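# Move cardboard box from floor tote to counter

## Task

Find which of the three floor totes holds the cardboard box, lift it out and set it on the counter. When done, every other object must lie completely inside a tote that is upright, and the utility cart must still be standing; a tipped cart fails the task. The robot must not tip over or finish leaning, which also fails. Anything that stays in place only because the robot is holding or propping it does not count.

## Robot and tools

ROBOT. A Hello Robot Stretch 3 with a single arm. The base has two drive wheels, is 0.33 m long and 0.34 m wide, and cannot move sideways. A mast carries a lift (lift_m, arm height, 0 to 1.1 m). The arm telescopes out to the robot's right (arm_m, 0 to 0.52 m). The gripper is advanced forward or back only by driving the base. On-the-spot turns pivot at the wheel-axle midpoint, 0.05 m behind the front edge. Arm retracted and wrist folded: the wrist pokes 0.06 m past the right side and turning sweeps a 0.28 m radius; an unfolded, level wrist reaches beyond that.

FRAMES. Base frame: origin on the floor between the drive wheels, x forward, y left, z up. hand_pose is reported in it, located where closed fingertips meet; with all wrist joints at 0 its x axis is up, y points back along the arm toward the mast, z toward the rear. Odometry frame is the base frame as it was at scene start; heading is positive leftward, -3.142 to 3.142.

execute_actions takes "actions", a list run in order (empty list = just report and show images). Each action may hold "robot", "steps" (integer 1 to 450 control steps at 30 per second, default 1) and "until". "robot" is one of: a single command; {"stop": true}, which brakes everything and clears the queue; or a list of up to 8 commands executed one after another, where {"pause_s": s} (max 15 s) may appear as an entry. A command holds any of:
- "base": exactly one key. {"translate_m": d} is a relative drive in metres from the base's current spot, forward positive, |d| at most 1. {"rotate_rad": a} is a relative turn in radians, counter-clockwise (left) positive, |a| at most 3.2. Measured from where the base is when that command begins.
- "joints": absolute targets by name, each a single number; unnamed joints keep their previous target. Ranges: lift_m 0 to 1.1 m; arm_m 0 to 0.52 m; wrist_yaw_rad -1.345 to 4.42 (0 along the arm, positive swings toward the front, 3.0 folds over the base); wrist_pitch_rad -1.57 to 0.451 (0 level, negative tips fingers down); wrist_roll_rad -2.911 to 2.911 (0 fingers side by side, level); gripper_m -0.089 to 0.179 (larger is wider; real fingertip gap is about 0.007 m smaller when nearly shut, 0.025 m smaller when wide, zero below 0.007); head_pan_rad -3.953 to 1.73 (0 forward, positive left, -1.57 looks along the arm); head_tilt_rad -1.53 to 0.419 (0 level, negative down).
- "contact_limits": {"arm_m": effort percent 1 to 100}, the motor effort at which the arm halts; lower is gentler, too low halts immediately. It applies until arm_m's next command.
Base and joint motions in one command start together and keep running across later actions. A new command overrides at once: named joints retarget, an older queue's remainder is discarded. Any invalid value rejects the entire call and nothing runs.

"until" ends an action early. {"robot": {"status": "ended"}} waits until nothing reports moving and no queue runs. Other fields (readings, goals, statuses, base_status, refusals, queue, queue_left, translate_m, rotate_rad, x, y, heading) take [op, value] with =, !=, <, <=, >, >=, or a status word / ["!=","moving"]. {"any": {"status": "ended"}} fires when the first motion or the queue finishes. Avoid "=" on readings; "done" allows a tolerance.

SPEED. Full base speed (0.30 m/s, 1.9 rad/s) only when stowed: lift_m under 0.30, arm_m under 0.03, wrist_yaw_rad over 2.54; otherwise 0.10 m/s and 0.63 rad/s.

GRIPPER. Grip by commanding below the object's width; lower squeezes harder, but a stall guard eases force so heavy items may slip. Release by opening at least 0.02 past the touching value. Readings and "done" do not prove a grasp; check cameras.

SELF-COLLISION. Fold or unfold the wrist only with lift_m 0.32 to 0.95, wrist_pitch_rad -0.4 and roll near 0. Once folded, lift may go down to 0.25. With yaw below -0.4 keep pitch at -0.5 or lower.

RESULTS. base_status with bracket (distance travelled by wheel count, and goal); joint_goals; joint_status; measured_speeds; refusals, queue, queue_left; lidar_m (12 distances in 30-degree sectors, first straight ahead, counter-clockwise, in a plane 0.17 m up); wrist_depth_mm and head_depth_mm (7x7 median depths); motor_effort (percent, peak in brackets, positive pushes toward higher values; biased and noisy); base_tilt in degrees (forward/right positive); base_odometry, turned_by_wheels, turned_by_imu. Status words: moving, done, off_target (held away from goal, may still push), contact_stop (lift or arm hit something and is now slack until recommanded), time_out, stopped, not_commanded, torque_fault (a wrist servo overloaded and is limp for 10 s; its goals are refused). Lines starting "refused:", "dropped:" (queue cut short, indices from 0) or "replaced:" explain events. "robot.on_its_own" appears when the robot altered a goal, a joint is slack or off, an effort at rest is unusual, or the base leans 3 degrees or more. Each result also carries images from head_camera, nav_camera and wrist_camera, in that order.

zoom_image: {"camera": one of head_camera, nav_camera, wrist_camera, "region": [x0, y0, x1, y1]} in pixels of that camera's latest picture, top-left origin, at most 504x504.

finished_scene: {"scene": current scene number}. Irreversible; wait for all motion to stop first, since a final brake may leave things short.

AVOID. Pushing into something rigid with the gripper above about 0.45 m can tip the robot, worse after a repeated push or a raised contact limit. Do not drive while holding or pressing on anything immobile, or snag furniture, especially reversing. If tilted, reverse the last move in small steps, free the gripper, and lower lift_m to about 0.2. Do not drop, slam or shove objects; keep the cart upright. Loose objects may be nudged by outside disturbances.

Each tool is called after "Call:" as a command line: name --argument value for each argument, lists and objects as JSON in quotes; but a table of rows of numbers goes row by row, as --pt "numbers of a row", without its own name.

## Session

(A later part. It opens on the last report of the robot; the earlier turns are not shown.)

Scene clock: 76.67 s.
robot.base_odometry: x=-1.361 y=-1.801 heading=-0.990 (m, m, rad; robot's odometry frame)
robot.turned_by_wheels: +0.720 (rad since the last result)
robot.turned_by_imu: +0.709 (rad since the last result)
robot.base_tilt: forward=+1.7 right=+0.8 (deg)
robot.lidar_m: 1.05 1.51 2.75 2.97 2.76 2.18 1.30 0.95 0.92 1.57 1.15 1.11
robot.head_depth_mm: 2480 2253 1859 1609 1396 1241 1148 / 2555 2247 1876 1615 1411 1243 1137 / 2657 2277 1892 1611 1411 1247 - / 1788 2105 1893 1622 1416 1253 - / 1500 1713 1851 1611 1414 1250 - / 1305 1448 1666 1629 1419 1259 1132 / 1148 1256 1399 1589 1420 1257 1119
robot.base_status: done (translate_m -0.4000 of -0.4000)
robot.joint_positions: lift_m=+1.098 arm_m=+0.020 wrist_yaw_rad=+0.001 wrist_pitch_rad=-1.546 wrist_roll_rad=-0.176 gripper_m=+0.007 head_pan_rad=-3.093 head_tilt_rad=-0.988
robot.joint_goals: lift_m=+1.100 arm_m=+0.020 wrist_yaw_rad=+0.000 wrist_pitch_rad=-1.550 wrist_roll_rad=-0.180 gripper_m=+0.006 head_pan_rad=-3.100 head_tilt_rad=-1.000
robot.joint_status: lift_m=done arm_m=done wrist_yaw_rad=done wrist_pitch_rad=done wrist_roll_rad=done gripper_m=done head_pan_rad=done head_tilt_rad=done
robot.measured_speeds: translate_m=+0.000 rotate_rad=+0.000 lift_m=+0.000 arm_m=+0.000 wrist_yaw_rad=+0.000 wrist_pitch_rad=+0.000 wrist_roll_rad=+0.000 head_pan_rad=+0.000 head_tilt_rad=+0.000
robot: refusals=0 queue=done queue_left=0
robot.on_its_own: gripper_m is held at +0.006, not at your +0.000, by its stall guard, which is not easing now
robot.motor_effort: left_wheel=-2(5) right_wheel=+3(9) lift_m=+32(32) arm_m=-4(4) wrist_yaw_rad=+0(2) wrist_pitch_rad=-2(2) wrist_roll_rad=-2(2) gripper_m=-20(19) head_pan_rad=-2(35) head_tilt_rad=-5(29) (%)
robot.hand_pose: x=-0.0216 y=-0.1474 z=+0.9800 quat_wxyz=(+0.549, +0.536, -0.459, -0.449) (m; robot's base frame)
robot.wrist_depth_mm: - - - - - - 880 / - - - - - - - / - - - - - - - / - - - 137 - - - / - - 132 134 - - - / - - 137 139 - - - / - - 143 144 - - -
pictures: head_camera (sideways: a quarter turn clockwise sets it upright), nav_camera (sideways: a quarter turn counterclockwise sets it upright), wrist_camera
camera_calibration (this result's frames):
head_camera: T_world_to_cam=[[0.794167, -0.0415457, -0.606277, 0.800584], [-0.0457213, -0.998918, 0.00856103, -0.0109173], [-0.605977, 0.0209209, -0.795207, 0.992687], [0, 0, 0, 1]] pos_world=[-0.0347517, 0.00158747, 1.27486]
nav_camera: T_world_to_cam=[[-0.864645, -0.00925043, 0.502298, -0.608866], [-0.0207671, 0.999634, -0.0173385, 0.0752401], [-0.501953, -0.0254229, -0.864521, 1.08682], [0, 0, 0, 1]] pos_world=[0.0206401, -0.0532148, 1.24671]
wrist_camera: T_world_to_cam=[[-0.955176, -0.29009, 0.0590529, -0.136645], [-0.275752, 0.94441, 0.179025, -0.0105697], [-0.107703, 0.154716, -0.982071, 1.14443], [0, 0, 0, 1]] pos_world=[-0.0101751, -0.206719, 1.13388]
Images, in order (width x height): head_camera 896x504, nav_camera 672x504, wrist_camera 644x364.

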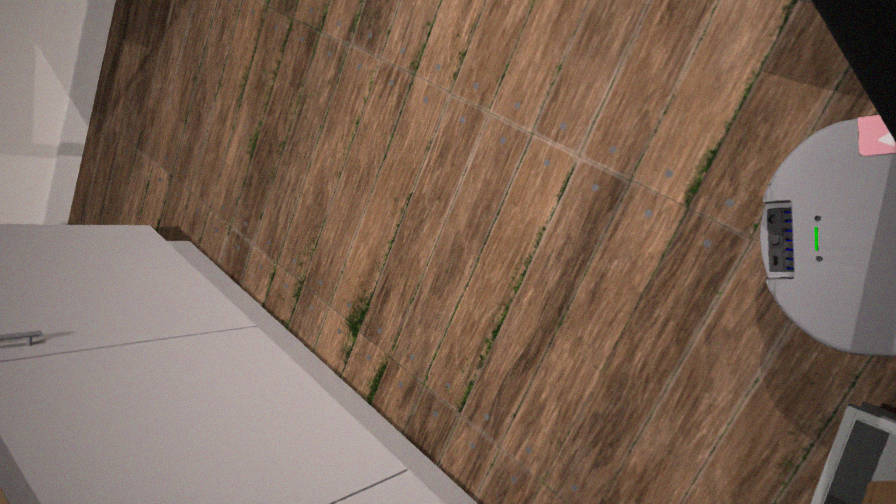

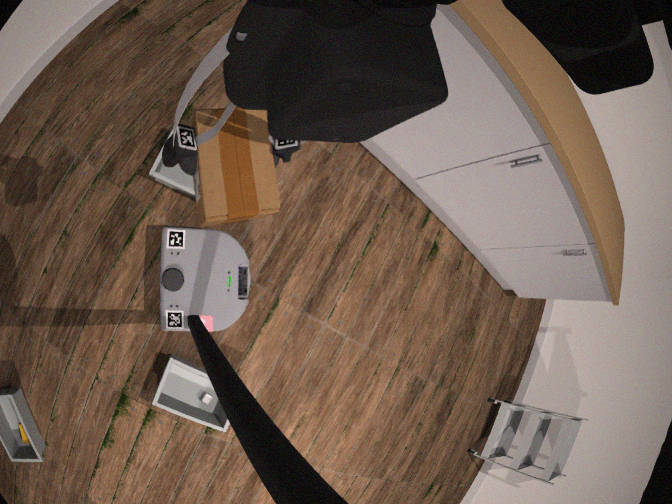

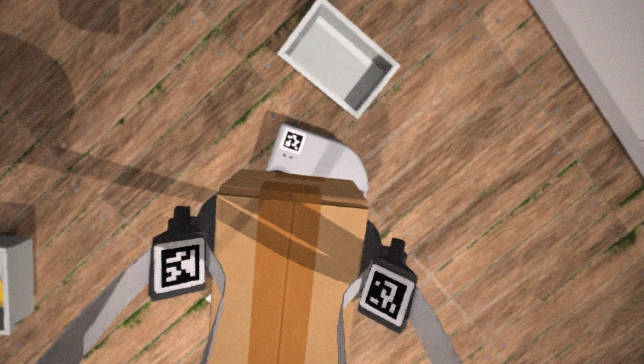

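Call:
execute_actions --actions '[{"robot":[{"base":{"translate_m":-0.95}},{"base":{"rotate_rad":-0.55},"joints":{"head_pan_rad":-1.9,"head_tilt_rad":-0.9}}],"steps":450,"until":{"robot":{"status":"ended"}}}]'

Scene clock: 90.30 s.
robot.base_odometry: x=-1.882 y=-1.007 heading=-1.540 (m, m, rad; robot's odometry frame)
robot.turned_by_wheels: -0.550 (rad since the last result)
robot.turned_by_imu: -0.553 (rad since the last result)
robot.base_tilt: forward=+1.6 right=+0.8 (deg)
robot.lidar_m: 1.93 1.99 2.52 3.26 2.68 1.45 1.37 0.65 0.47 0.45 0.46 0.61
robot.head_depth_mm: - - 650 872 1196 1280 1137 / - - 630 793 1052 1284 1138 / - - 604 717 963 1267 1121 / - - 585 - - - - / - - - - - - 1112 / - - - - - 868 1131 / - - - - - 831 1118
robot.base_status: done (rotate_rad -0.5498 of -0.5500)
robot.joint_positions: lift_m=+1.098 arm_m=+0.020 wrist_yaw_rad=+0.001 wrist_pitch_rad=-1.546 wrist_roll_rad=-0.176 gripper_m=+0.007 head_pan_rad=-1.907 head_tilt_rad=-0.902
robot.joint_goals: lift_m=+1.100 arm_m=+0.020 wrist_yaw_rad=+0.000 wrist_pitch_rad=-1.550 wrist_roll_rad=-0.180 gripper_m=+0.006 head_pan_rad=-1.900 head_tilt_rad=-0.900
robot.joint_status: lift_m=done arm_m=done wrist_yaw_rad=done wrist_pitch_rad=done wrist_roll_rad=done gripper_m=done head_pan_rad=done head_tilt_rad=done
robot.measured_speeds: translate_m=+0.000 rotate_rad=+0.000 lift_m=+0.000 arm_m=+0.000 wrist_yaw_rad=+0.000 wrist_pitch_rad=+0.000 wrist_roll_rad=+0.000 head_pan_rad=+0.000 head_tilt_rad=+0.000
robot: refusals=0 queue=done queue_left=0
robot.on_its_own: gripper_m is held at +0.006, not at your +0.000, by its stall guard, which is not easing now
robot.motor_effort: left_wheel=+3(5) right_wheel=-5(8) lift_m=+32(32) arm_m=-4(4) wrist_yaw_rad=-1(1) wrist_pitch_rad=-2(2) wrist_roll_rad=-2(2) gripper_m=-20(19) head_pan_rad=+3(34) head_tilt_rad=+1(10) (%)
robot.hand_pose: x=-0.0216 y=-0.1474 z=+0.9800 quat_wxyz=(+0.549, +0.536, -0.459, -0.449) (m; robot's base frame)
robot.wrist_depth_mm: - - - 900 703 568 472 / - - - - - 843 649 / - - - - - - - / - - - 138 - - - / - - 133 134 - - - / - - 137 138 - - - / - - 143 144 - - -
pictures: head_camera (sideways: a quarter turn clockwise sets it upright), nav_camera (sideways: a quarter turn counterclockwise sets it upright), wrist_camera
camera_calibration (this result's frames):
head_camera: T_world_to_cam=[[0.318748, 0.668977, -0.671468, 0.888427], [0.90899, -0.41649, 0.0165553, -0.02715], [-0.268585, -0.615635, -0.740848, 0.919945], [0, 0, 0, 1]] pos_world=[-0.0114219, -0.0392947, 1.27854]
nav_camera: T_world_to_cam=[[-0.300972, -0.761483, 0.574073, -0.705808], [-0.934789, 0.354659, -0.0196471, 0.0838232], [-0.188639, -0.54255, -0.818568, 1.02517], [0, 0, 0, 1]] pos_world=[0.0593163, -0.0109812, 1.24601]
wrist_camera: T_world_to_cam=[[-0.955178, -0.290084, 0.0590528, -0.136643], [-0.275746, 0.944412, 0.179025, -0.0105718], [-0.107702, 0.154717, -0.982071, 1.14443], [0, 0, 0, 1]] pos_world=[-0.0101755, -0.206717, 1.13388]
Images, in order (width x height): head_camera 896x504, nav_camera 672x504, wrist_camera 644x364.

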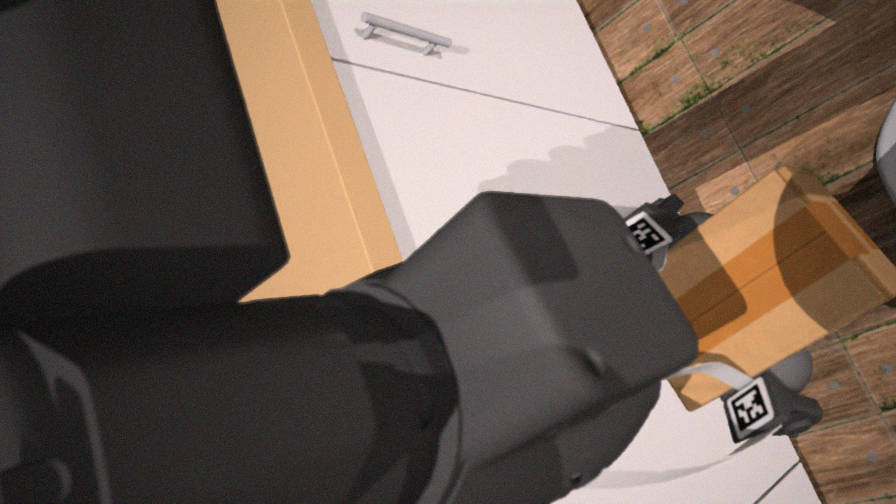

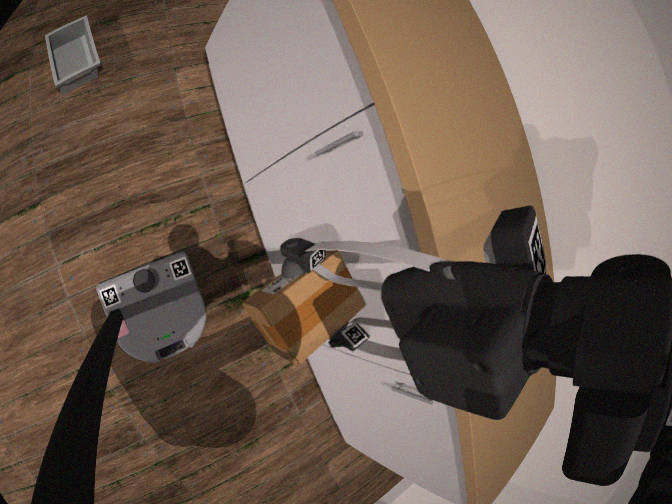

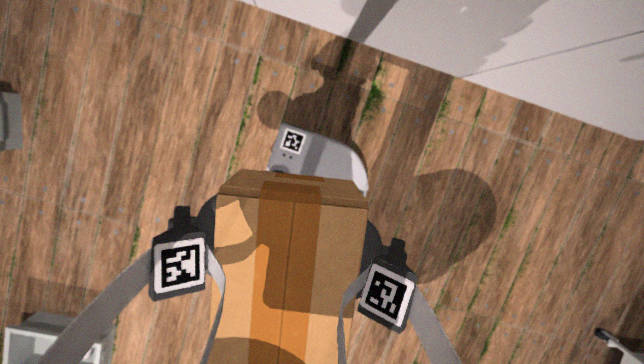

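Call:
execute_actions --actions '[{"robot":{"joints":{"arm_m":0.5},"contact_limits":{"arm_m":20}},"steps":450,"until":{"robot":{"status":"ended"}}}]'

Scene clock: 95.27 s.
robot.base_odometry: x=-1.882 y=-1.007 heading=-1.540 (m, m, rad; robot's odometry frame)
robot.turned_by_wheels: +0.000 (rad since the last result)
robot.turned_by_imu: +0.000 (rad since the last result)
robot.base_tilt: forward=+1.7 right=+0.9 (deg)
robot.lidar_m: 1.93 1.98 2.51 3.25 2.68 1.45 1.36 0.65 0.47 0.45 0.46 0.61
robot.head_depth_mm: 991 743 649 873 1197 1281 1135 / 999 746 631 793 1049 1282 1142 / 1016 754 615 727 941 1264 1140 / 992 758 601 672 852 1222 1149 / 965 763 605 624 775 1026 1146 / 939 768 609 551 713 920 1150 / 907 582 594 531 662 832 1121
robot.base_status: done (rotate_rad -0.5498 of -0.5500)
robot.joint_positions: lift_m=+1.098 arm_m=+0.500 wrist_yaw_rad=+0.001 wrist_pitch_rad=-1.546 wrist_roll_rad=-0.176 gripper_m=+0.007 head_pan_rad=-1.907 head_tilt_rad=-0.902
robot.joint_goals: lift_m=+1.100 arm_m=+0.500 wrist_yaw_rad=+0.000 wrist_pitch_rad=-1.550 wrist_roll_rad=-0.180 gripper_m=+0.006 head_pan_rad=-1.900 head_tilt_rad=-0.900
robot.joint_status: lift_m=done arm_m=done wrist_yaw_rad=done wrist_pitch_rad=done wrist_roll_rad=done gripper_m=done head_pan_rad=done head_tilt_rad=done
robot.measured_speeds: translate_m=+0.000 rotate_rad=+0.000 lift_m=+0.000 arm_m=+0.000 wrist_yaw_rad=+0.000 wrist_pitch_rad=+0.000 wrist_roll_rad=+0.000 head_pan_rad=+0.000 head_tilt_rad=+0.000
robot: refusals=0 queue=done queue_left=0
robot.on_its_own: gripper_m is held at +0.006, not at your +0.000, by its stall guard, which is not easing now
robot.motor_effort: left_wheel=+3(3) right_wheel=-4(4) lift_m=+32(32) arm_m=+3(0) wrist_yaw_rad=+0(1) wrist_pitch_rad=-2(2) wrist_roll_rad=-2(2) gripper_m=-19(19) head_pan_rad=+3(3) head_tilt_rad=+1(0) (%)
robot.contact_limits: arm_m 20 (drawing in: default 26, maximum 42; extending or still: default 34, maximum 55)
robot.hand_pose: x=-0.0216 y=-0.6269 z=+0.9800 quat_wxyz=(+0.549, +0.535, -0.459, -0.449) (m; robot's base frame)
robot.wrist_depth_mm: 205 207 210 213 216 219 222 / 210 213 217 218 222 225 228 / 215 219 223 226 228 232 236 / 225 225 227 166 236 241 242 / 231 232 133 134 244 246 250 / 237 240 137 138 250 256 258 / 242 247 143 144 261 264 267
pictures: head_camera (sideways: a quarter turn clockwise sets it upright), nav_camera (sideways: a quarter turn counterclockwise sets it upright), wrist_camera
camera_calibration (this result's frames):
head_camera: T_world_to_cam=[[0.318641, 0.668992, -0.671504, 0.888474], [0.90905, -0.416359, 0.0165598, -0.0271563], [-0.268508, -0.615707, -0.740816, 0.919902], [0, 0, 0, 1]] pos_world=[-0.0114166, -0.0392982, 1.27854]
nav_camera: T_world_to_cam=[[-0.300854, -0.7615, 0.574113, -0.70586], [-0.934841, 0.354524, -0.0196484, 0.0838252], [-0.188574, -0.542615, -0.818541, 1.02514], [0, 0, 0, 1]] pos_world=[0.059317, -0.0109762, 1.24601]
wrist_camera: T_world_to_cam=[[-0.955243, -0.289865, 0.0590624, -0.275594], [-0.275532, 0.944481, 0.178993, 0.442308], [-0.107667, 0.154708, -0.982076, 1.21861], [0, 0, 0, 1]] pos_world=[-0.0101849, -0.686166, 1.13388]
Images, in order (width x height): head_camera 896x504, nav_camera 672x504, wrist_camera 644x364.

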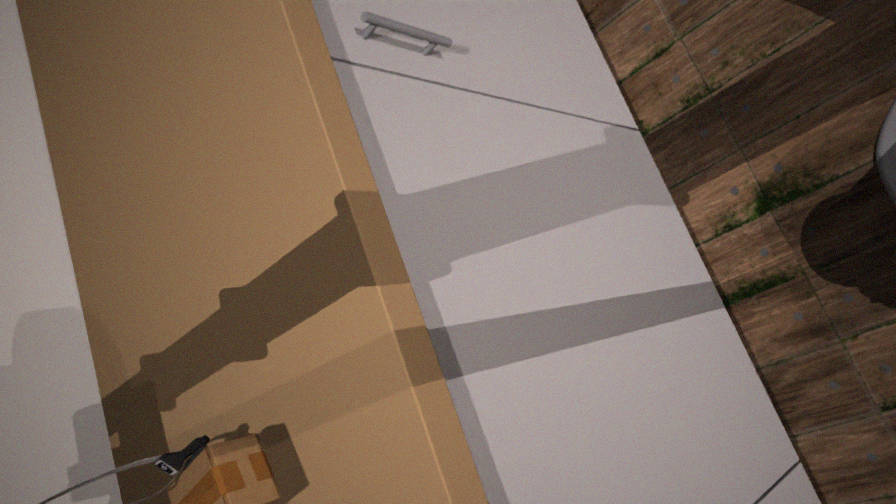

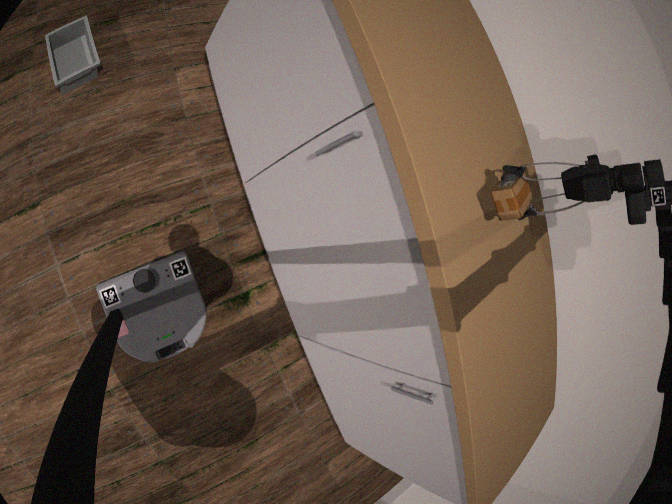

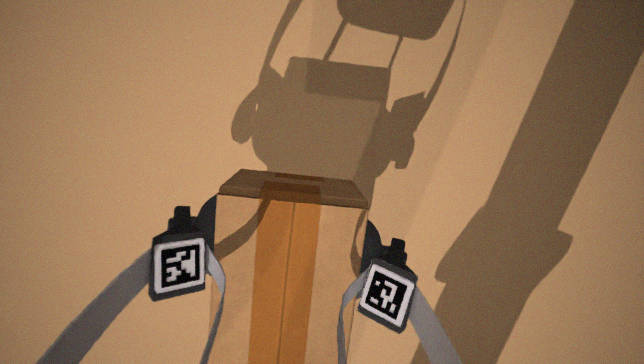

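Call:
execute_actions --actions '[{"robot":[{"joints":{"lift_m":1.062}},{"joints":{"gripper_m":0.10}},{"pause_s":0.5},{"joints":{"lift_m":1.1}},{"joints":{"arm_m":0.05}}],"steps":450,"until":{"robot":{"status":"ended"}}}]'

Scene clock: 104.13 s.
robot.base_odometry: x=-1.882 y=-1.007 heading=-1.540 (m, m, rad; robot's odometry frame)
robot.turned_by_wheels: +0.000 (rad since the last result)
robot.turned_by_imu: -0.001 (rad since the last result)
robot.base_tilt: forward=+1.6 right=+0.9 (deg)
robot.lidar_m: 1.93 1.99 2.52 3.25 2.68 1.44 1.37 0.65 0.47 0.45 0.46 0.61
robot.head_depth_mm: 989 743 651 869 1198 1278 1138 / - 722 632 794 1059 1280 1137 / - 727 615 726 943 1265 1138 / - 706 604 683 848 1222 1144 / - 710 643 - 804 1023 1148 / - - - - 769 919 1151 / - - - - 679 775 1121
robot.base_status: done (rotate_rad -0.5498 of -0.5500)
robot.joint_positions: lift_m=+1.098 arm_m=+0.050 wrist_yaw_rad=+0.001 wrist_pitch_rad=-1.547 wrist_roll_rad=-0.176 gripper_m=+0.100 head_pan_rad=-1.907 head_tilt_rad=-0.902
robot.joint_goals: lift_m=+1.100 arm_m=+0.050 wrist_yaw_rad=+0.000 wrist_pitch_rad=-1.550 wrist_roll_rad=-0.180 gripper_m=+0.100 head_pan_rad=-1.900 head_tilt_rad=-0.900
robot.joint_status: lift_m=done arm_m=done wrist_yaw_rad=done wrist_pitch_rad=done wrist_roll_rad=done gripper_m=done head_pan_rad=done head_tilt_rad=done
robot.measured_speeds: translate_m=+0.000 rotate_rad=+0.000 lift_m=+0.000 arm_m=+0.000 wrist_yaw_rad=+0.000 wrist_pitch_rad=+0.000 wrist_roll_rad=+0.000 head_pan_rad=+0.000 head_tilt_rad=+0.000
robot: refusals=0 queue=done queue_left=0
robot.motor_effort: left_wheel=+3(3) right_wheel=-4(5) lift_m=+31(30) arm_m=-4(6) wrist_yaw_rad=-2(1) wrist_pitch_rad=-2(2) wrist_roll_rad=-2(2) gripper_m=+1(80) head_pan_rad=+3(3) head_tilt_rad=+1(1) (%)
robot.hand_pose: x=-0.0216 y=-0.1774 z=+0.9800 quat_wxyz=(+0.549, +0.536, -0.459, -0.449) (m; robot's base frame)
robot.wrist_depth_mm: - - - 806 610 489 407 / - - - - - 751 582 / - - - - - - 949 / - - - - - - - / - - - - - - - / - - - - - - - / - - - - - - -
pictures: head_camera (sideways: a quarter turn clockwise sets it upright), nav_camera (sideways: a quarter turn counterclockwise sets it upright), wrist_camera
camera_calibration (this result's frames):
head_camera: T_world_to_cam=[[0.318488, 0.668939, -0.671629, 0.888638], [0.909122, -0.416199, 0.0165756, -0.0271773], [-0.268443, -0.615872, -0.740702, 0.919754], [0, 0, 0, 1]] pos_world=[-0.0114111, -0.039305, 1.27855]
nav_camera: T_world_to_cam=[[-0.30069, -0.76146, 0.574251, -0.706042], [-0.934903, 0.354359, -0.0196528, 0.0838314], [-0.188526, -0.542779, -0.818443, 1.02501], [0, 0, 0, 1]] pos_world=[0.0593158, -0.0109759, 1.246]
wrist_camera: T_world_to_cam=[[-0.955196, -0.290038, 0.0589835, -0.145251], [-0.275686, 0.944384, 0.179264, 0.0174608], [-0.107697, 0.154971, -0.982031, 1.14911], [0, 0, 0, 1]] pos_world=[-0.0101746, -0.236697, 1.1339]
Images, in order (width x height): head_camera 896x504, nav_camera 672x504, wrist_camera 644x364.

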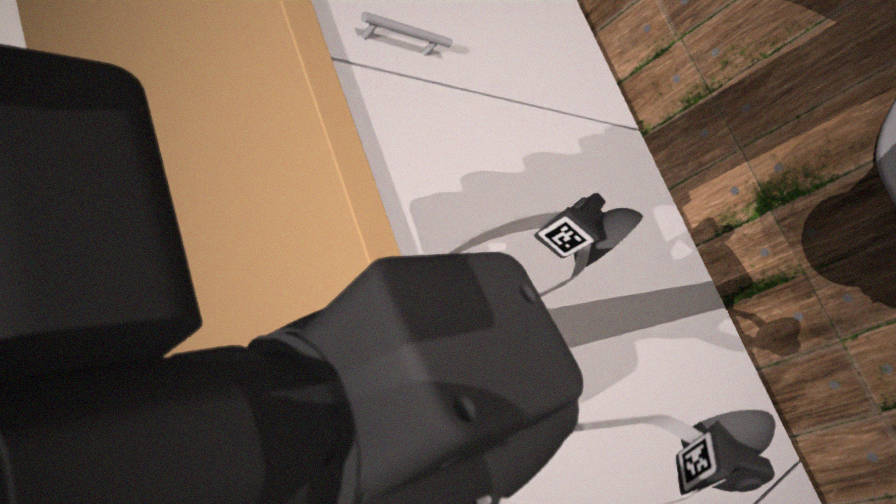

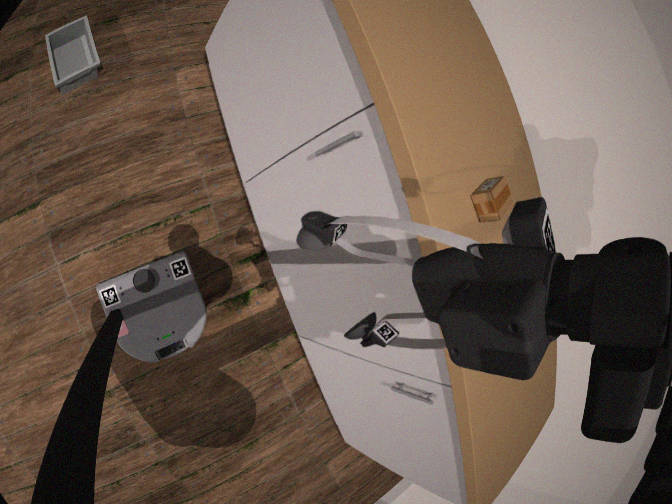

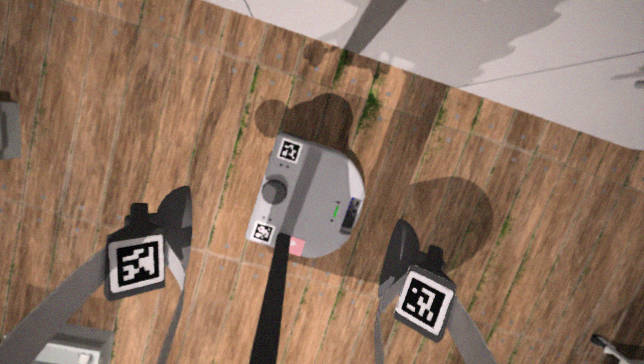

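Call:
finished_scene --scene 1

The scene is finished: the task was done.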